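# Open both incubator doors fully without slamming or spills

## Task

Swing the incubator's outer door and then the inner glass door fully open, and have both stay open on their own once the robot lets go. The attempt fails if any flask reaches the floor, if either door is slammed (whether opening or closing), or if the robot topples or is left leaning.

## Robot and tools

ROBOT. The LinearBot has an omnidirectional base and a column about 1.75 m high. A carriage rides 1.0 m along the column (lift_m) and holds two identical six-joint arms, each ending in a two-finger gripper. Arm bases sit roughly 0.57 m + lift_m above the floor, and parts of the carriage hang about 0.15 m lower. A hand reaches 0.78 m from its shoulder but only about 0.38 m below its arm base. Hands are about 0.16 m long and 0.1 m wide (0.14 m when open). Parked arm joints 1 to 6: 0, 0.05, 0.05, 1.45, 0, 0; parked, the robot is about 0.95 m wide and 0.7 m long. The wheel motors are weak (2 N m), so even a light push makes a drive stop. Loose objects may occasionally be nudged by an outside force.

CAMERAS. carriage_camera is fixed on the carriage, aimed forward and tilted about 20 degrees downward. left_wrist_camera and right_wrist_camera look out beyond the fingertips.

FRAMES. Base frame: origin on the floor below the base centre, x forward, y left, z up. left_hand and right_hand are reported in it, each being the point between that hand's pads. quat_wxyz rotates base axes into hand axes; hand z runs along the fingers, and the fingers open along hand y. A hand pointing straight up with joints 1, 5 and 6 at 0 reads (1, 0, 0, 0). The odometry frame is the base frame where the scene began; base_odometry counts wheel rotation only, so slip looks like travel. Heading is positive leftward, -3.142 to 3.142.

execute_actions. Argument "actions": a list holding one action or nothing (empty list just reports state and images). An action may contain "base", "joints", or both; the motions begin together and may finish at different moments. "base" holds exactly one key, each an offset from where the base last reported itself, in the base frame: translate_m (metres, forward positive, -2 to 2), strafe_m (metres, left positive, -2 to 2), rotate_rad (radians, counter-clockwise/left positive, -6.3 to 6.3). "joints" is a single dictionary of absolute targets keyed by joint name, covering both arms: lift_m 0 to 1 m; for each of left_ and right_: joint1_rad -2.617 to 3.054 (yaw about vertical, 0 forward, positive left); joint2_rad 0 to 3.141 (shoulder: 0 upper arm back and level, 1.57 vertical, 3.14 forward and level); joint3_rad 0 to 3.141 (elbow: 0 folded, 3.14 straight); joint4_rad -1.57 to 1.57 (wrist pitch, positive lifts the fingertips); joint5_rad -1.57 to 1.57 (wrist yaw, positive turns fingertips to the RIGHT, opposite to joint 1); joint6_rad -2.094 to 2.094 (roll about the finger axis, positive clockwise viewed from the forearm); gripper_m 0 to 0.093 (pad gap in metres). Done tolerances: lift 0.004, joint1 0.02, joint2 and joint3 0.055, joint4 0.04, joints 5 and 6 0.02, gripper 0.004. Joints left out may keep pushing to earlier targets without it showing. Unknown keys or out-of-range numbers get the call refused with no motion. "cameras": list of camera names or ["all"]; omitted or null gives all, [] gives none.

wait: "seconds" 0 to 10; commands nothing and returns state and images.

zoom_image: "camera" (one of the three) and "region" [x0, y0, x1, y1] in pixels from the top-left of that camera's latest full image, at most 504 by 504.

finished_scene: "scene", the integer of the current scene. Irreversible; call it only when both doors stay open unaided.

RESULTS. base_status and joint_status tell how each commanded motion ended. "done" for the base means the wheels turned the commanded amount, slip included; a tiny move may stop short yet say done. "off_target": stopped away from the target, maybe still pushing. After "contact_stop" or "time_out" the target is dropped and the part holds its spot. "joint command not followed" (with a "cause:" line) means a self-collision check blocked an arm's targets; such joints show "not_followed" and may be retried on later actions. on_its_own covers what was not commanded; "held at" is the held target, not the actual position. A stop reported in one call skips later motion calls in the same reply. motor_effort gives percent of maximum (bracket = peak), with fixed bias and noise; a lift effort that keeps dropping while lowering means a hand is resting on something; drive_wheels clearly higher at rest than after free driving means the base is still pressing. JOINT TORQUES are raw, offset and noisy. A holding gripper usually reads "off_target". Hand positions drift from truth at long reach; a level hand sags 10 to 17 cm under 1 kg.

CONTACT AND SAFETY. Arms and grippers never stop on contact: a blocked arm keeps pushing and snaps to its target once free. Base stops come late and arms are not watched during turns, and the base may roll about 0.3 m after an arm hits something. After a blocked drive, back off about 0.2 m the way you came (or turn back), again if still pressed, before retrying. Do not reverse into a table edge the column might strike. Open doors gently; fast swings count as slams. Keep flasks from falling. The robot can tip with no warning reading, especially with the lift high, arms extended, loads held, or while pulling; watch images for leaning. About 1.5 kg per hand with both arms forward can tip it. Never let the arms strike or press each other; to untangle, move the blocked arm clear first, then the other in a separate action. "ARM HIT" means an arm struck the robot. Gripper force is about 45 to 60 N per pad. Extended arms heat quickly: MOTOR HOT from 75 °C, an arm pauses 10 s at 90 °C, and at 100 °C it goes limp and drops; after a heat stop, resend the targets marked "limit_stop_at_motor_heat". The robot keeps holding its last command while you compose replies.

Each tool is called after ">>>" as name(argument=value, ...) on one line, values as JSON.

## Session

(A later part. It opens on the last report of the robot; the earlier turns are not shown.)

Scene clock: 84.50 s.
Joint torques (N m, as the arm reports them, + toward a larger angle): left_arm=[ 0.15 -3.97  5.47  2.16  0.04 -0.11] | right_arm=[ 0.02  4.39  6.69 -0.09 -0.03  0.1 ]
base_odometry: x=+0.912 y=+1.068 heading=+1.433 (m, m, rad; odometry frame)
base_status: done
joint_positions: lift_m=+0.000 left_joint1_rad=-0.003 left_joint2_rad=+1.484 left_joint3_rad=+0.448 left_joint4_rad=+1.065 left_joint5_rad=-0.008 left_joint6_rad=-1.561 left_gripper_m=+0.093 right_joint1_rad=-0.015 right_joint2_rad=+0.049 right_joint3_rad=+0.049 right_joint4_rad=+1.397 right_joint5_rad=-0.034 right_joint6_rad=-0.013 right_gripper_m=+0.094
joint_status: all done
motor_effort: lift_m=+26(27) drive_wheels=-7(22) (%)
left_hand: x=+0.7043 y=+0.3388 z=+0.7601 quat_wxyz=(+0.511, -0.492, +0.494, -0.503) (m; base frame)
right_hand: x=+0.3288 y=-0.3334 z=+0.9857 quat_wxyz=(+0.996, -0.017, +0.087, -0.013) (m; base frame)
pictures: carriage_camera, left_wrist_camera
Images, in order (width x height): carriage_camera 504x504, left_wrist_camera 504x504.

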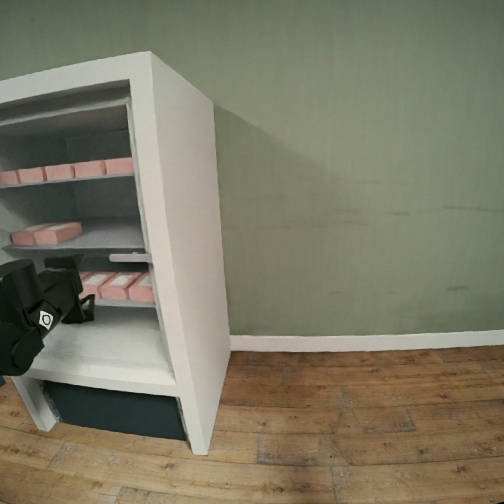

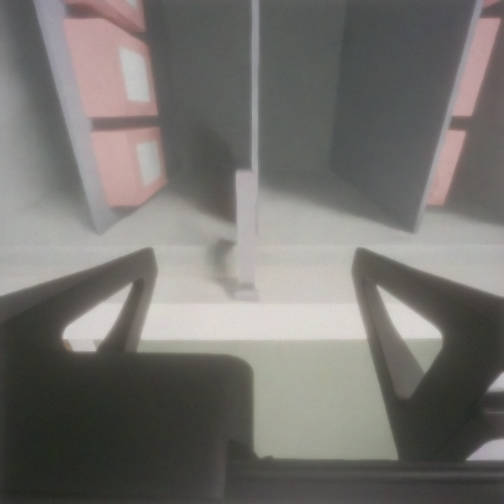

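>>> execute_actions(actions=[{"base":{"strafe_m":-0.05}}], cameras=[])

>>> execute_actions(actions=[{"base":{"translate_m":0.08}}], cameras=["carriage_camera","left_wrist_camera"])

Scene clock: 88.00 s.
Joint torques (N m, as the arm reports them, + toward a larger angle): left_arm=[ 0.26 -4.02  5.48  2.09  0.04 -0.11] | right_arm=[ 0.01  4.44  6.65 -0.09 -0.03  0.1 ]
base_odometry: x=+0.961 y=+1.062 heading=+1.433 (m, m, rad; odometry frame)
base_status: done
joint_positions: lift_m=+0.000 left_joint1_rad=-0.002 left_joint2_rad=+1.484 left_joint3_rad=+0.448 left_joint4_rad=+1.068 left_joint5_rad=-0.007 left_joint6_rad=-1.561 left_gripper_m=+0.093 right_joint1_rad=-0.015 right_joint2_rad=+0.049 right_joint3_rad=+0.049 right_joint4_rad=+1.397 right_joint5_rad=-0.034 right_joint6_rad=-0.013 right_gripper_m=+0.094
joint_status: not commanded
motor_effort: lift_m=+27(27) drive_wheels=-3(21) (%)
left_hand: x=+0.7042 y=+0.3389 z=+0.7610 quat_wxyz=(+0.511, -0.491, +0.493, -0.504) (m; base frame)
right_hand: x=+0.3287 y=-0.3334 z=+0.9857 quat_wxyz=(+0.996, -0.017, +0.087, -0.013) (m; base frame)
pictures: none
No camera images: the call's "cameras" was empty. Leave "cameras" out to get every camera's image.

Scene clock: 89.50 s.
Joint torques (N m, as the arm reports them, + toward a larger angle): left_arm=[ 0.13 -4.    5.41  2.06  0.   -0.11] | right_arm=[-0.02  4.44  6.65 -0.09 -0.03  0.1 ]
base_odometry: x=+0.973 y=+1.141 heading=+1.432 (m, m, rad; odometry frame)
base_status: done
joint_positions: lift_m=+0.000 left_joint1_rad=-0.002 left_joint2_rad=+1.484 left_joint3_rad=+0.448 left_joint4_rad=+1.072 left_joint5_rad=-0.007 left_joint6_rad=-1.561 left_gripper_m=+0.093 right_joint1_rad=-0.015 right_joint2_rad=+0.049 right_joint3_rad=+0.049 right_joint4_rad=+1.397 right_joint5_rad=-0.034 right_joint6_rad=-0.013 right_gripper_m=+0.094
joint_status: not commanded
motor_effort: lift_m=+27(27) drive_wheels=-6(20) (%)
left_hand: x=+0.7042 y=+0.3389 z=+0.7619 quat_wxyz=(+0.512, -0.490, +0.492, -0.505) (m; base frame)
right_hand: x=+0.3288 y=-0.3334 z=+0.9857 quat_wxyz=(+0.996, -0.017, +0.087, -0.013) (m; base frame)
pictures: carriage_camera, left_wrist_camera
Images, in order (width x height): carriage_camera 504x504, left_wrist_camera 504x504.

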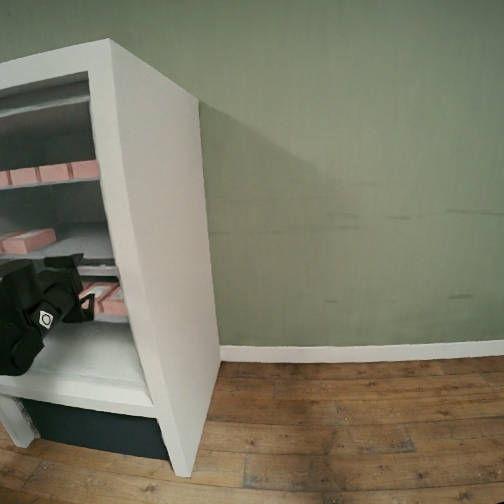

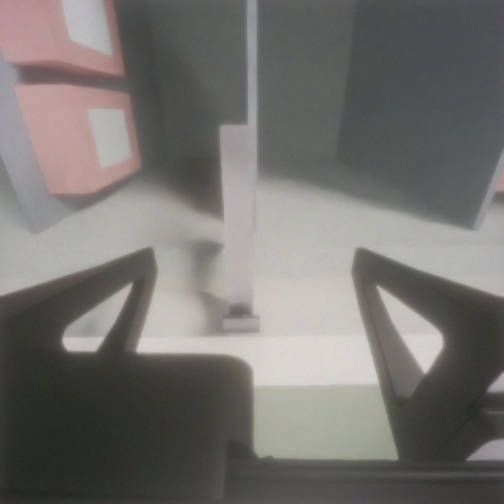

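>>> execute_actions(actions=[{"base":{"translate_m":0.065},"joints":{"left_joint1_rad":-0.03,"left_joint3_rad":0.4,"left_joint4_rad":1.09}}], cameras=["left_wrist_camera"])

>>> execute_actions(actions=[{"joints":{"left_gripper_m":0}}], cameras=["left_wrist_camera"])

Scene clock: 93.47 s.
Joint torques (N m, as the arm reports them, + toward a larger angle): left_arm=[-0.45 -3.84  5.61  2.07  0.   -0.11] | right_arm=[ 0.    4.44  6.64 -0.13 -0.03  0.1 ]
base_odometry: x=+0.982 y=+1.205 heading=+1.431 (m, m, rad; odometry frame)
base_status: done
joint_positions: lift_m=+0.000 left_joint1_rad=-0.026 left_joint2_rad=+1.484 left_joint3_rad=+0.416 left_joint4_rad=+1.095 left_joint5_rad=-0.004 left_joint6_rad=-1.562 left_gripper_m=+0.093 right_joint1_rad=-0.015 right_joint2_rad=+0.049 right_joint3_rad=+0.049 right_joint4_rad=+1.398 right_joint5_rad=-0.034 right_joint6_rad=-0.013 right_gripper_m=+0.094
joint_status: all done
motor_effort: lift_m=+27(28) drive_wheels=-5(22) (%)
left_hand: x=+0.6984 y=+0.3286 z=+0.7545 quat_wxyz=(+0.504, -0.485, +0.501, -0.510) (m; base frame)
right_hand: x=+0.3285 y=-0.3334 z=+0.9858 quat_wxyz=(+0.996, -0.017, +0.086, -0.013) (m; base frame)
pictures: left_wrist_camera
Images, in order (width x height): left_wrist_camera 504x504.

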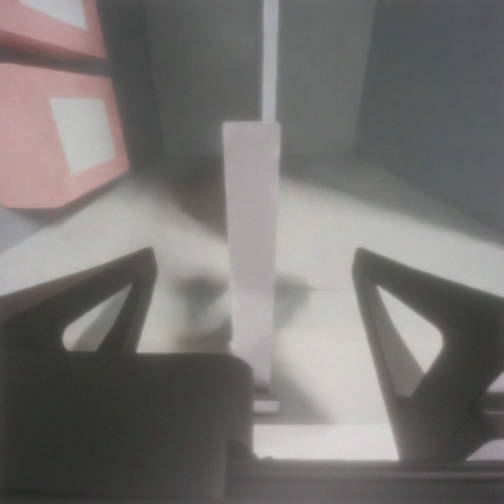

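Scene clock: 94.20 s.
Joint torques (N m, as the arm reports them, + toward a larger angle): left_arm=[-0.42 -3.93  5.41  2.05 -0.01 -0.11] | right_arm=[ 0.03  4.4   6.67 -0.1  -0.04  0.09]
base_odometry: x=+0.982 y=+1.205 heading=+1.431 (m, m, rad; odometry frame)
base_status: not commanded
joint_positions: lift_m=+0.000 left_joint1_rad=-0.026 left_joint2_rad=+1.484 left_joint3_rad=+0.416 left_joint4_rad=+1.094 left_joint5_rad=-0.004 left_joint6_rad=-1.561 left_gripper_m=+0.015 right_joint1_rad=-0.015 right_joint2_rad=+0.049 right_joint3_rad=+0.049 right_joint4_rad=+1.398 right_joint5_rad=-0.034 right_joint6_rad=-0.013 right_gripper_m=+0.094
joint_status: left_gripper_m off_target (ended at +0.015, target +0.000)
motor_effort: lift_m=+27(27) drive_wheels=-5(5) (%)
left_hand: x=+0.6984 y=+0.3286 z=+0.7541 quat_wxyz=(+0.503, -0.486, +0.501, -0.509) (m; base frame)
right_hand: x=+0.3285 y=-0.3334 z=+0.9858 quat_wxyz=(+0.996, -0.017, +0.086, -0.013) (m; base frame)
pictures: left_wrist_camera
Images, in order (width x height): left_wrist_camera 504x504.

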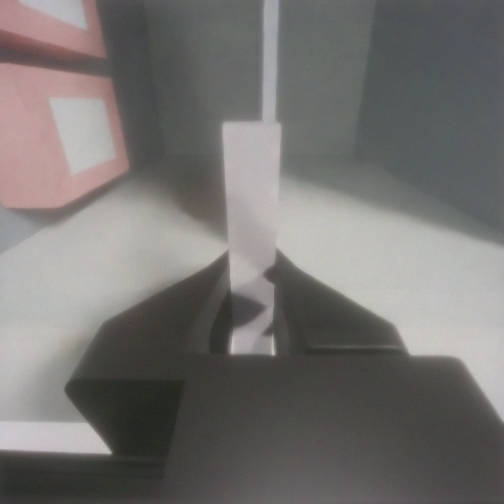

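>>> execute_actions(actions=[{"joints":{"left_joint6_rad":-1.1}}], cameras=["left_wrist_camera"])

Scene clock: 96.63 s.
Joint torques (N m, as the arm reports them, + toward a larger angle): left_arm=[-0.45 -3.9   5.45  2.04  0.01  0.4 ] | right_arm=[ 0.03  4.41  6.66 -0.1  -0.03  0.09]
base_odometry: x=+0.982 y=+1.205 heading=+1.431 (m, m, rad; odometry frame)
base_status: not commanded
joint_positions: lift_m=+0.000 left_joint1_rad=-0.026 left_joint2_rad=+1.484 left_joint3_rad=+0.416 left_joint4_rad=+1.094 left_joint5_rad=-0.004 left_joint6_rad=-1.134 left_gripper_m=+0.015 right_joint1_rad=-0.015 right_joint2_rad=+0.049 right_joint3_rad=+0.049 right_joint4_rad=+1.398 right_joint5_rad=-0.034 right_joint6_rad=-0.013 right_gripper_m=+0.094
joint_status: left_joint6_rad off_target (ended at -1.134, target -1.100)
motor_effort: lift_m=+27(26) drive_wheels=-5(5) (%)
left_hand: x=+0.6984 y=+0.3286 z=+0.7541 quat_wxyz=(+0.600, -0.369, +0.593, -0.391) (m; base frame)
right_hand: x=+0.3285 y=-0.3334 z=+0.9858 quat_wxyz=(+0.996, -0.017, +0.086, -0.013) (m; base frame)
pictures: left_wrist_camera
Images, in order (width x height): left_wrist_camera 504x504.

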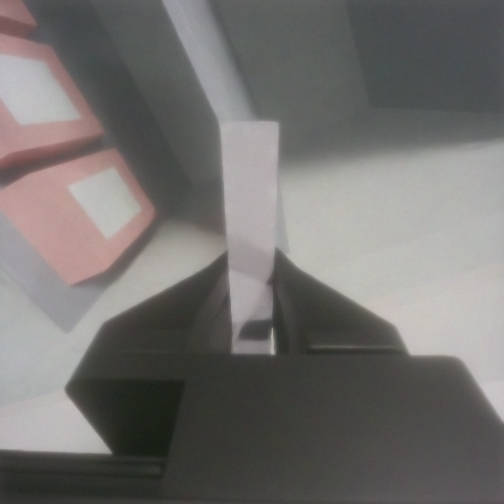

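>>> execute_actions(actions=[{"joints":{"left_joint6_rad":-0.1}}], cameras=[])

>>> execute_actions(actions=[{"base":{"translate_m":-0.12},"joints":{"left_joint1_rad":0.14,"left_joint5_rad":0.25}}], cameras=["left_wrist_camera"])

>>> execute_actions(actions=[{"base":{"translate_m":-0.12},"joints":{"left_joint1_rad":0.6,"left_joint5_rad":0.9}}], cameras=["carriage_camera"])

>>> execute_actions(actions=[{"joints":{"left_gripper_m":0.06}}], cameras=[])

>>> execute_actions(actions=[{"base":{"translate_m":-0.18}}], cameras=[])

>>> execute_actions(actions=[{"joints":{"left_gripper_m":0,"left_joint1_rad":-0.45,"left_joint5_rad":-0.6,"left_joint6_rad":0,"left_joint3_rad":1.1,"left_joint4_rad":0.4}}], cameras=[])

>>> execute_actions(actions=[{"base":{"translate_m":0.2}}], cameras=["carriage_camera","left_wrist_camera"])

Scene clock: 103.23 s.
Joint torques (N m, as the arm reports them, + toward a larger angle): left_arm=[-0.75 -3.94  5.42  2.05 -0.03  0.27] | right_arm=[ 0.04  4.4   6.65 -0.1  -0.03  0.1 ]
base_odometry: x=+0.982 y=+1.205 heading=+1.431 (m, m, rad; odometry frame)
base_status: not commanded
joint_positions: lift_m=+0.000 left_joint1_rad=-0.023 left_joint2_rad=+1.484 left_joint3_rad=+0.416 left_joint4_rad=+1.093 left_joint5_rad=+0.001 left_joint6_rad=-0.130 left_gripper_m=+0.016 right_joint1_rad=-0.015 right_joint2_rad=+0.049 right_joint3_rad=+0.049 right_joint4_rad=+1.398 right_joint5_rad=-0.034 right_joint6_rad=-0.013 right_gripper_m=+0.094
joint_status: left_joint6_rad off_target (ended at -0.130, target -0.100)
motor_effort: lift_m=+27(26) drive_wheels=-5(5) (%)
left_hand: x=+0.6984 y=+0.3292 z=+0.7540 quat_wxyz=(+0.714, -0.037, +0.697, -0.055) (m; base frame)
right_hand: x=+0.3285 y=-0.3334 z=+0.9858 quat_wxyz=(+0.996, -0.017, +0.086, -0.013) (m; base frame)
pictures: none
No camera images: the call's "cameras" was empty. Leave "cameras" out to get every camera's image.

Scene clock: 104.90 s.
Joint torques (N m, as the arm reports them, + toward a larger angle): left_arm=[-2.12 -3.93  5.48  2.07 -0.17 -0.03] | right_arm=[-0.08  4.43  6.73 -0.08 -0.04  0.09]
base_odometry: x=+0.966 y=+1.087 heading=+1.432 (m, m, rad; odometry frame)
base_status: done
joint_positions: lift_m=+0.000 left_joint1_rad=+0.164 left_joint2_rad=+1.484 left_joint3_rad=+0.416 left_joint4_rad=+1.089 left_joint5_rad=+0.260 left_joint6_rad=-0.106 left_gripper_m=+0.019 right_joint1_rad=-0.015 right_joint2_rad=+0.049 right_joint3_rad=+0.049 right_joint4_rad=+1.396 right_joint5_rad=-0.034 right_joint6_rad=-0.013 right_gripper_m=+0.094
joint_status: left_joint1_rad off_target (ended at +0.163, target +0.140); the others done
on_its_own: left_joint6_rad moved +0.023 to your old target -0.100
motor_effort: lift_m=+26(27) drive_wheels=-5(25) (%)
left_hand: x=+0.6946 y=+0.3615 z=+0.7529 quat_wxyz=(+0.711, -0.002, +0.700, -0.070) (m; base frame)
right_hand: x=+0.3289 y=-0.3334 z=+0.9857 quat_wxyz=(+0.996, -0.017, +0.087, -0.013) (m; base frame)
pictures: left_wrist_camera
Images, in order (width x height): left_wrist_camera 504x504.

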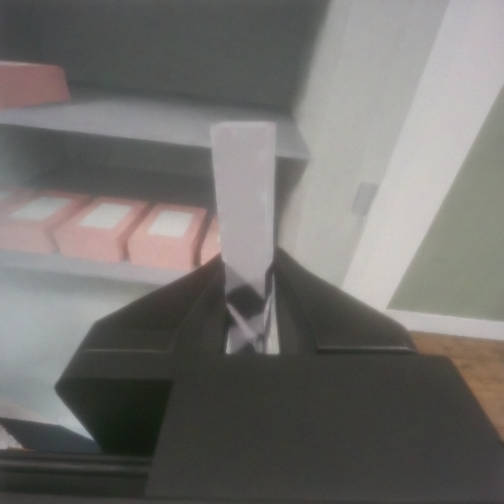

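Scene clock: 106.67 s.
Joint torques (N m, as the arm reports them, + toward a larger angle): left_arm=[-1.81 -5.3   3.66  1.89  1.21 -0.11] | right_arm=[ 0.01  4.42  6.66 -0.06 -0.03  0.1 ]
base_odometry: x=+0.949 y=+0.968 heading=+1.431 (m, m, rad; odometry frame)
base_status: done
joint_positions: lift_m=+0.000 left_joint1_rad=+0.619 left_joint2_rad=+1.505 left_joint3_rad=+0.435 left_joint4_rad=+1.091 left_joint5_rad=+0.751 left_joint6_rad=-0.099 left_gripper_m=+0.024 right_joint1_rad=-0.015 right_joint2_rad=+0.049 right_joint3_rad=+0.049 right_joint4_rad=+1.395 right_joint5_rad=-0.034 right_joint6_rad=-0.013 right_gripper_m=+0.094
joint_status: left_joint5_rad off_target (ended at +0.752, target +0.900); the others done
motor_effort: lift_m=+27(27) drive_wheels=+7(22) (%)
left_hand: x=+0.6564 y=+0.4593 z=+0.7522 quat_wxyz=(+0.708, +0.017, +0.701, -0.077) (m; base frame)
right_hand: x=+0.3293 y=-0.3334 z=+0.9856 quat_wxyz=(+0.996, -0.017, +0.088, -0.013) (m; base frame)
pictures: carriage_camera
Images, in order (width x height): carriage_camera 504x504.

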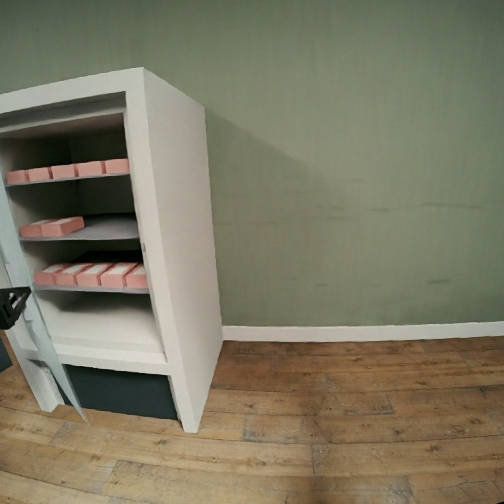

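Scene clock: 107.50 s.
Joint torques (N m, as the arm reports them, + toward a larger angle): left_arm=[-0.65 -5.28  4.48  1.82  0.04 -0.11] | right_arm=[ 0.03  4.41  6.67 -0.07 -0.03  0.1 ]
base_odometry: x=+0.949 y=+0.968 heading=+1.431 (m, m, rad; odometry frame)
base_status: not commanded
joint_positions: lift_m=+0.000 left_joint1_rad=+0.606 left_joint2_rad=+1.505 left_joint3_rad=+0.424 left_joint4_rad=+1.092 left_joint5_rad=+0.888 left_joint6_rad=-0.099 left_gripper_m=+0.060 right_joint1_rad=-0.015 right_joint2_rad=+0.049 right_joint3_rad=+0.049 right_joint4_rad=+1.396 right_joint5_rad=-0.034 right_joint6_rad=-0.013 right_gripper_m=+0.094
joint_status: all done
on_its_own: left_joint5_rad moved +0.137 to your old target +0.900
motor_effort: lift_m=+26(26) drive_wheels=-2(7) (%)
left_hand: x=+0.6512 y=+0.4304 z=+0.7481 quat_wxyz=(+0.697, +0.068, +0.701, -0.131) (m; base frame)
right_hand: x=+0.3290 y=-0.3334 z=+0.9857 quat_wxyz=(+0.996, -0.017, +0.087, -0.013) (m; base frame)
pictures: none
No camera images: the call's "cameras" was empty. Leave "cameras" out to get every camera's image.

Scene clock: 109.57 s.
Joint torques (N m, as the arm reports them, + toward a larger angle): left_arm=[-0.57 -5.16  4.4   1.83  0.05 -0.1 ] | right_arm=[ 0.01  4.4   6.65 -0.08 -0.03  0.1 ]
base_odometry: x=+0.924 y=+0.790 heading=+1.431 (m, m, rad; odometry frame)
base_status: done
joint_positions: lift_m=+0.000 left_joint1_rad=+0.606 left_joint2_rad=+1.505 left_joint3_rad=+0.424 left_joint4_rad=+1.092 left_joint5_rad=+0.891 left_joint6_rad=-0.099 left_gripper_m=+0.060 right_joint1_rad=-0.015 right_joint2_rad=+0.049 right_joint3_rad=+0.049 right_joint4_rad=+1.396 right_joint5_rad=-0.034 right_joint6_rad=-0.013 right_gripper_m=+0.094
joint_status: not commanded
motor_effort: lift_m=+27(27) drive_wheels=-3(23) (%)
left_hand: x=+0.6512 y=+0.4297 z=+0.7481 quat_wxyz=(+0.697, +0.069, +0.701, -0.132) (m; base frame)
right_hand: x=+0.3291 y=-0.3334 z=+0.9857 quat_wxyz=(+0.996, -0.017, +0.087, -0.013) (m; base frame)
pictures: none
No camera images: the call's "cameras" was empty. Leave "cameras" out to get every camera's image.

Scene clock: 111.27 s.
Joint torques (N m, as the arm reports them, + toward a larger angle): left_arm=[-0.04 -7.11  9.83  1.83 -0.11 -0.01] | right_arm=[ 0.01  4.45  6.67 -0.07 -0.03  0.1 ]
base_odometry: x=+0.924 y=+0.790 heading=+1.431 (m, m, rad; odometry frame)
base_status: not commanded
joint_positions: lift_m=+0.000 left_joint1_rad=-0.451 left_joint2_rad=+1.505 left_joint3_rad=+1.087 left_joint4_rad=+0.416 left_joint5_rad=-0.591 left_joint6_rad=-0.008 left_gripper_m=+0.000 right_joint1_rad=-0.015 right_joint2_rad=+0.049 right_joint3_rad=+0.049 right_joint4_rad=+1.396 right_joint5_rad=-0.034 right_joint6_rad=-0.013 right_gripper_m=+0.094
joint_status: all done
motor_effort: lift_m=+27(26) drive_wheels=-3(4) (%)
left_hand: x=+0.7476 y=+0.2212 z=+0.8886 quat_wxyz=(+0.705, -0.052, +0.706, +0.047) (m; base frame)
right_hand: x=+0.3291 y=-0.3334 z=+0.9857 quat_wxyz=(+0.996, -0.017, +0.087, -0.013) (m; base frame)
pictures: none
No camera images: the call's "cameras" was empty. Leave "cameras" out to get every camera's image.

Scene clock: 113.43 s.
Joint torques (N m, as the arm reports them, + toward a larger angle): left_arm=[ 0.09 -7.15  9.82  1.89 -0.13 -0.01] | right_arm=[ 0.    4.43  6.66 -0.04 -0.03  0.1 ]
base_odometry: x=+0.953 y=+0.988 heading=+1.430 (m, m, rad; odometry frame)
base_status: done
joint_positions: lift_m=+0.000 left_joint1_rad=-0.451 left_joint2_rad=+1.505 left_joint3_rad=+1.087 left_joint4_rad=+0.410 left_joint5_rad=-0.593 left_joint6_rad=-0.008 left_gripper_m=+0.000 right_joint1_rad=-0.015 right_joint2_rad=+0.049 right_joint3_rad=+0.049 right_joint4_rad=+1.395 right_joint5_rad=-0.034 right_joint6_rad=-0.013 right_gripper_m=+0.094
joint_status: not commanded
motor_effort: lift_m=+28(27) drive_wheels=-5(22) (%)
left_hand: x=+0.7475 y=+0.2216 z=+0.8875 quat_wxyz=(+0.703, -0.052, +0.708, +0.049) (m; base frame)
right_hand: x=+0.3293 y=-0.3334 z=+0.9856 quat_wxyz=(+0.996, -0.017, +0.088, -0.013) (m; base frame)
pictures: carriage_camera, left_wrist_camera
Images, in order (width x height): carriage_camera 504x504, left_wrist_camera 504x504.

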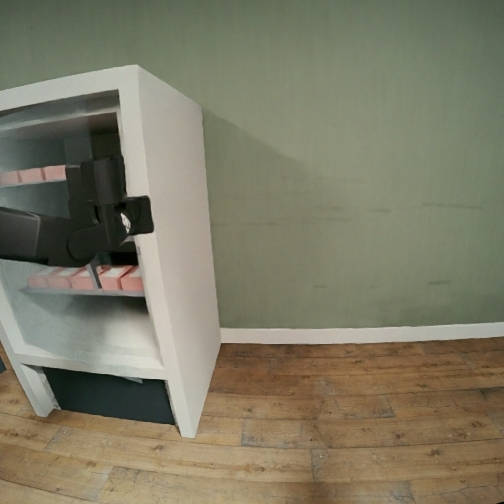

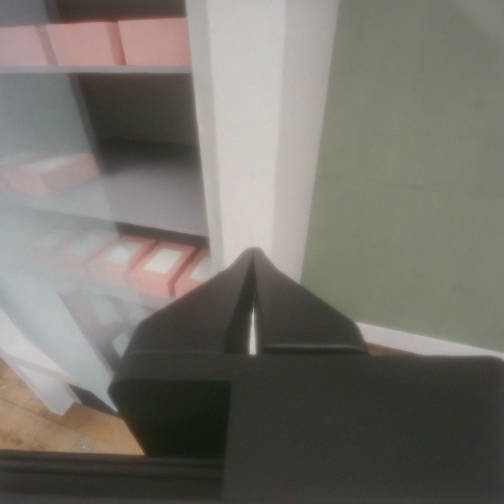

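>>> execute_actions(actions=[{"base":{"translate_m":0.08}}], cameras=[])

>>> execute_actions(actions=[{"base":{"translate_m":0.05},"joints":{"left_joint5_rad":-1.3}}], cameras=["carriage_camera","left_wrist_camera"])

Scene clock: 117.83 s.
Joint torques (N m, as the arm reports them, + toward a larger angle): left_arm=[-0.06 -7.17  9.8   1.9  -0.09  0.  ] | right_arm=[ 0.03  4.39  6.66 -0.06 -0.03  0.1 ]
base_odometry: x=+0.964 y=+1.067 heading=+1.430 (m, m, rad; odometry frame)
base_status: done
joint_positions: lift_m=+0.000 left_joint1_rad=-0.451 left_joint2_rad=+1.505 left_joint3_rad=+1.087 left_joint4_rad=+0.409 left_joint5_rad=-0.594 left_joint6_rad=-0.008 left_gripper_m=+0.000 right_joint1_rad=-0.015 right_joint2_rad=+0.049 right_joint3_rad=+0.049 right_joint4_rad=+1.396 right_joint5_rad=-0.034 right_joint6_rad=-0.013 right_gripper_m=+0.094
joint_status: not commanded
motor_effort: lift_m=+27(27) drive_wheels=-6(23) (%)
left_hand: x=+0.7475 y=+0.2217 z=+0.8871 quat_wxyz=(+0.702, -0.052, +0.708, +0.049) (m; base frame)
right_hand: x=+0.3289 y=-0.3334 z=+0.9857 quat_wxyz=(+0.996, -0.017, +0.087, -0.013) (m; base frame)
pictures: none
No camera images: the call's "cameras" was empty. Leave "cameras" out to get every camera's image.

Scene clock: 119.13 s.
Joint torques (N m, as the arm reports them, + toward a larger angle): left_arm=[ 0.14 -6.85  9.41  1.47 -0.11  0.  ] | right_arm=[ 0.01  4.42  6.67 -0.09 -0.02  0.1 ]
base_odometry: x=+0.972 y=+1.116 heading=+1.429 (m, m, rad; odometry frame)
base_status: done
joint_positions: lift_m=+0.000 left_joint1_rad=-0.451 left_joint2_rad=+1.505 left_joint3_rad=+1.087 left_joint4_rad=+0.409 left_joint5_rad=-1.292 left_joint6_rad=-0.008 left_gripper_m=+0.000 right_joint1_rad=-0.015 right_joint2_rad=+0.049 right_joint3_rad=+0.049 right_joint4_rad=+1.397 right_joint5_rad=-0.034 right_joint6_rad=-0.013 right_gripper_m=+0.094
joint_status: all done
motor_effort: lift_m=+26(27) drive_wheels=-6(23) (%)
left_hand: x=+0.6919 y=+0.3253 z=+0.8881 quat_wxyz=(+0.644, -0.289, +0.647, +0.289) (m; base frame)
right_hand: x=+0.3287 y=-0.3334 z=+0.9857 quat_wxyz=(+0.996, -0.017, +0.087, -0.013) (m; base frame)
pictures: carriage_camera, left_wrist_camera
Images, in order (width x height): carriage_camera 504x504, left_wrist_camera 504x504.

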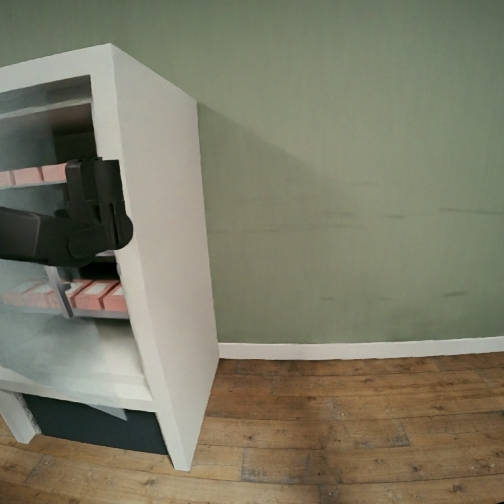

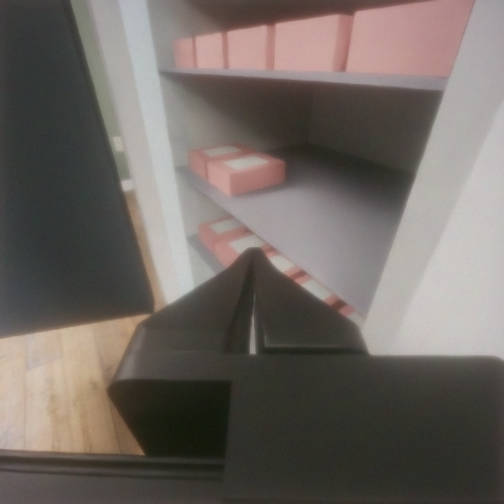

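Inside. Pull back while sweeping left.

>>> execute_actions(actions=[{"base":{"translate_m":-0.12},"joints":{"left_joint1_rad":-0.2}}], cameras=["carriage_camera"])

>>> execute_actions(actions=[{"base":{"translate_m":-0.1},"joints":{"left_joint1_rad":0.05,"left_joint5_rad":-0.9}}], cameras=["carriage_camera","left_wrist_camera"])

Scene clock: 123.03 s.
Joint torques (N m, as the arm reports them, + toward a larger angle): left_arm=[ 0.21 -6.48  9.47  1.65  0.08 -0.04] | right_arm=[ 0.    4.44  6.54 -0.06 -0.03  0.1 ]
base_odometry: x=+0.955 y=+0.998 heading=+1.429 (m, m, rad; odometry frame)
base_status: done
joint_positions: lift_m=+0.000 left_joint1_rad=-0.204 left_joint2_rad=+1.502 left_joint3_rad=+1.087 left_joint4_rad=+0.398 left_joint5_rad=-1.310 left_joint6_rad=-0.004 left_gripper_m=+0.000 right_joint1_rad=-0.015 right_joint2_rad=+0.049 right_joint3_rad=+0.049 right_joint4_rad=+1.395 right_joint5_rad=-0.035 right_joint6_rad=-0.013 right_gripper_m=+0.094
joint_status: all done
motor_effort: lift_m=+27(28) drive_wheels=-6(23) (%)
left_hand: x=+0.6794 y=+0.4267 z=+0.8880 quat_wxyz=(+0.598, -0.368, +0.605, +0.374) (m; base frame)
right_hand: x=+0.3292 y=-0.3334 z=+0.9856 quat_wxyz=(+0.996, -0.017, +0.088, -0.013) (m; base frame)
pictures: carriage_camera
Images, in order (width x height): carriage_camera 504x504.

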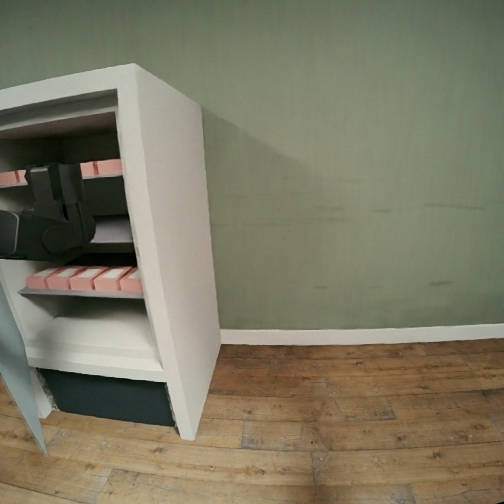

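Scene clock: 124.67 s.
Joint torques (N m, as the arm reports them, + toward a larger angle): left_arm=[ 0.   -6.67  9.69  1.8   0.02 -0.06] | right_arm=[ 0.01  4.38  6.68 -0.05 -0.02  0.1 ]
base_odometry: x=+0.941 y=+0.899 heading=+1.429 (m, m, rad; odometry frame)
base_status: done
joint_positions: lift_m=+0.000 left_joint1_rad=+0.051 left_joint2_rad=+1.502 left_joint3_rad=+1.087 left_joint4_rad=+0.401 left_joint5_rad=-0.908 left_joint6_rad=-0.004 left_gripper_m=+0.000 right_joint1_rad=-0.015 right_joint2_rad=+0.049 right_joint3_rad=+0.049 right_joint4_rad=+1.394 right_joint5_rad=-0.035 right_joint6_rad=-0.013 right_gripper_m=+0.094
joint_status: all done
motor_effort: lift_m=+27(27) drive_wheels=-3(18) (%)
left_hand: x=+0.7072 y=+0.4961 z=+0.8875 quat_wxyz=(+0.623, -0.326, +0.631, +0.327) (m; base frame)
right_hand: x=+0.3295 y=-0.3334 z=+0.9856 quat_wxyz=(+0.996, -0.017, +0.088, -0.013) (m; base frame)
pictures: carriage_camera, left_wrist_camera
Images, in order (width x height): carriage_camera 504x504, left_wrist_camera 504x504.

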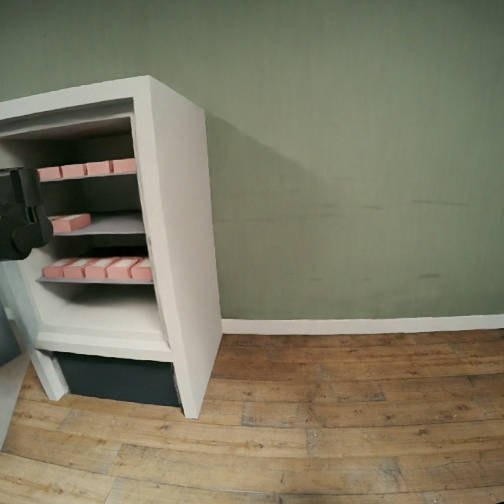

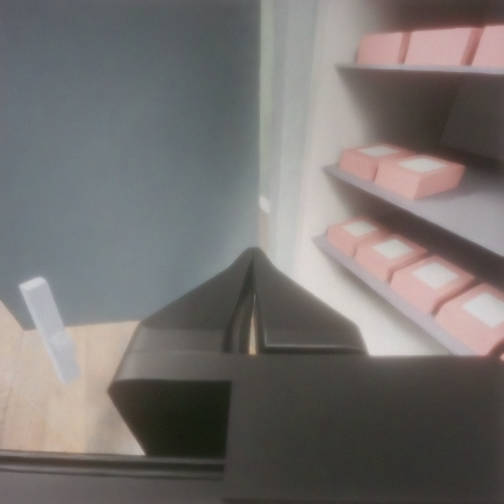

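>>> execute_actions(actions=[{"base":{"strafe_m":0.25}}], cameras=["carriage_camera"])

>>> execute_actions(actions=[{"base":{"strafe_m":0.12}}], cameras=[])

>>> execute_actions(actions=[{"base":{"strafe_m":0.08}}], cameras=["carriage_camera"])

>>> execute_actions(actions=[{"base":{"strafe_m":0.06}}], cameras=[])

>>> execute_actions(actions=[{"base":{"strafe_m":0.06}}], cameras=["carriage_camera"])

Scene clock: 130.57 s.
Joint torques (N m, as the arm reports them, + toward a larger angle): left_arm=[ 0.41 -6.7   9.7   1.82 -0.13 -0.05] | right_arm=[ 0.03  4.42  6.56 -0.05 -0.03  0.1 ]
base_odometry: x=+0.693 y=+0.934 heading=+1.429 (m, m, rad; odometry frame)
base_status: done
joint_positions: lift_m=+0.000 left_joint1_rad=+0.045 left_joint2_rad=+1.502 left_joint3_rad=+1.087 left_joint4_rad=+0.401 left_joint5_rad=-0.891 left_joint6_rad=-0.004 left_gripper_m=+0.000 right_joint1_rad=-0.015 right_joint2_rad=+0.049 right_joint3_rad=+0.049 right_joint4_rad=+1.394 right_joint5_rad=-0.035 right_joint6_rad=-0.013 right_gripper_m=+0.094
joint_status: not commanded
motor_effort: lift_m=+27(26) drive_wheels=-5(18) (%)
left_hand: x=+0.7107 y=+0.4915 z=+0.8874 quat_wxyz=(+0.627, -0.318, +0.635, +0.320) (m; base frame)
right_hand: x=+0.3295 y=-0.3334 z=+0.9856 quat_wxyz=(+0.996, -0.017, +0.088, -0.013) (m; base frame)
pictures: carriage_camera
Images, in order (width x height): carriage_camera 504x504.

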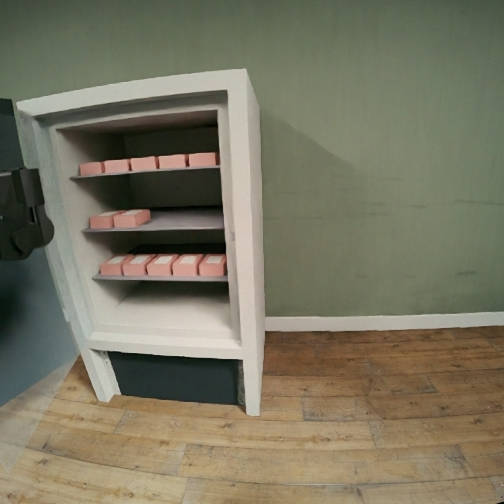

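Scene clock: 132.33 s.
Joint torques (N m, as the arm reports them, + toward a larger angle): left_arm=[ 0.48 -6.71  9.6   1.9  -0.11 -0.06] | right_arm=[ 0.03  4.4   6.68 -0.07 -0.02  0.1 ]
base_odometry: x=+0.574 y=+0.951 heading=+1.430 (m, m, rad; odometry frame)
base_status: done
joint_positions: lift_m=+0.000 left_joint1_rad=+0.046 left_joint2_rad=+1.502 left_joint3_rad=+1.087 left_joint4_rad=+0.402 left_joint5_rad=-0.892 left_joint6_rad=-0.004 left_gripper_m=+0.000 right_joint1_rad=-0.015 right_joint2_rad=+0.049 right_joint3_rad=+0.049 right_joint4_rad=+1.395 right_joint5_rad=-0.035 right_joint6_rad=-0.013 right_gripper_m=+0.094
joint_status: not commanded
motor_effort: lift_m=+27(27) drive_wheels=-4(20) (%)
left_hand: x=+0.7103 y=+0.4924 z=+0.8877 quat_wxyz=(+0.627, -0.319, +0.634, +0.320) (m; base frame)
right_hand: x=+0.3293 y=-0.3334 z=+0.9856 quat_wxyz=(+0.996, -0.017, +0.088, -0.013) (m; base frame)
pictures: none
No camera images: the call's "cameras" was empty. Leave "cameras" out to get every camera's image.

Scene clock: 133.87 s.
Joint torques (N m, as the arm reports them, + toward a larger angle): left_arm=[ 0.36 -6.61  9.7   1.82 -0.13 -0.07] | right_arm=[ 0.02  4.5   6.7  -0.09 -0.03  0.1 ]
base_odometry: x=+0.495 y=+0.962 heading=+1.430 (m, m, rad; odometry frame)
base_status: done
joint_positions: lift_m=+0.000 left_joint1_rad=+0.045 left_joint2_rad=+1.502 left_joint3_rad=+1.087 left_joint4_rad=+0.403 left_joint5_rad=-0.891 left_joint6_rad=-0.004 left_gripper_m=+0.000 right_joint1_rad=-0.015 right_joint2_rad=+0.049 right_joint3_rad=+0.049 right_joint4_rad=+1.395 right_joint5_rad=-0.035 right_joint6_rad=-0.013 right_gripper_m=+0.094
joint_status: not commanded
motor_effort: lift_m=+28(28) drive_wheels=-4(20) (%)
left_hand: x=+0.7107 y=+0.4915 z=+0.8879 quat_wxyz=(+0.628, -0.318, +0.634, +0.319) (m; base frame)
right_hand: x=+0.3292 y=-0.3333 z=+0.9856 quat_wxyz=(+0.996, -0.017, +0.088, -0.013) (m; base frame)
pictures: carriage_camera
Images, in order (width x height): carriage_camera 504x504.

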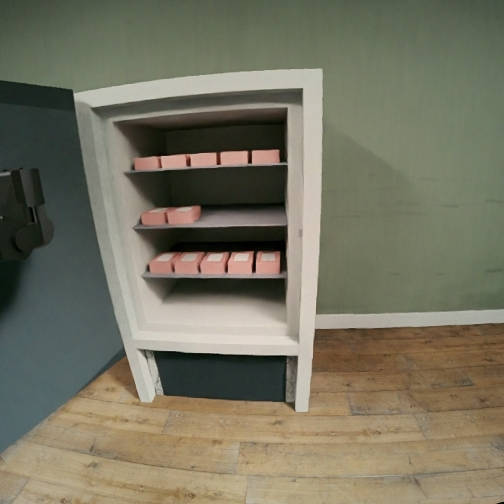

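Scene clock: 135.20 s.
Joint torques (N m, as the arm reports them, + toward a larger angle): left_arm=[ 6.27 -6.52  9.71  1.9  -0.66 -0.06] | right_arm=[-0.02  4.5   6.63 -0.08 -0.02  0.1 ]
base_odometry: x=+0.438 y=+0.969 heading=+1.430 (m, m, rad; odometry frame)
base_status: strafe_m contact_stop (by the wheels' count: +0.057 of +0.060)
joint_positions: lift_m=+0.000 left_joint1_rad=-0.024 left_joint2_rad=+1.498 left_joint3_rad=+1.087 left_joint4_rad=+0.398 left_joint5_rad=-0.827 left_joint6_rad=-0.004 left_gripper_m=+0.000 right_joint1_rad=-0.015 right_joint2_rad=+0.049 right_joint3_rad=+0.049 right_joint4_rad=+1.396 right_joint5_rad=-0.035 right_joint6_rad=-0.013 right_gripper_m=+0.094
joint_status: not commanded
motor_effort: lift_m=+27(27) drive_wheels=+7(21) (%)
left_hand: x=+0.7275 y=+0.4546 z=+0.8883 quat_wxyz=(+0.647, -0.276, +0.655, +0.277) (m; base frame)
right_hand: x=+0.3290 y=-0.3334 z=+0.9857 quat_wxyz=(+0.996, -0.017, +0.087, -0.013) (m; base frame)
pictures: none
No camera images: the call's "cameras" was empty. Leave "cameras" out to get every camera's image.

not run: a stop came earlier in this reply.

>>> execute_actions(actions=[{"base":{"strafe_m":-0.1}}], cameras=[])

>>> finished_scene(scene=2)

Scene clock: 138.37 s.
Joint torques (N m, as the arm reports them, + toward a larger angle): left_arm=[ 0.   -6.38  9.88  1.84 -0.13 -0.06] | right_arm=[ 0.03  4.37  6.55 -0.08  0.    0.11]
base_odometry: x=+0.537 y=+0.955 heading=+1.430 (m, m, rad; odometry frame)
base_status: done
joint_positions: lift_m=+0.000 left_joint1_rad=+0.048 left_joint2_rad=+1.498 left_joint3_rad=+1.087 left_joint4_rad=+0.401 left_joint5_rad=-0.890 left_joint6_rad=-0.004 left_gripper_m=+0.000 right_joint1_rad=-0.015 right_joint2_rad=+0.049 right_joint3_rad=+0.049 right_joint4_rad=+1.396 right_joint5_rad=-0.035 right_joint6_rad=-0.013 right_gripper_m=+0.094
joint_status: not commanded
motor_effort: lift_m=+27(26) drive_wheels=+3(18) (%)
left_hand: x=+0.7096 y=+0.4927 z=+0.8889 quat_wxyz=(+0.628, -0.319, +0.634, +0.320) (m; base frame)
right_hand: x=+0.3290 y=-0.3334 z=+0.9857 quat_wxyz=(+0.996, -0.017, +0.087, -0.013) (m; base frame)
pictures: none
No camera images: the call's "cameras" was empty. Leave "cameras" out to get every camera's image.

The scene is finished: the task was done.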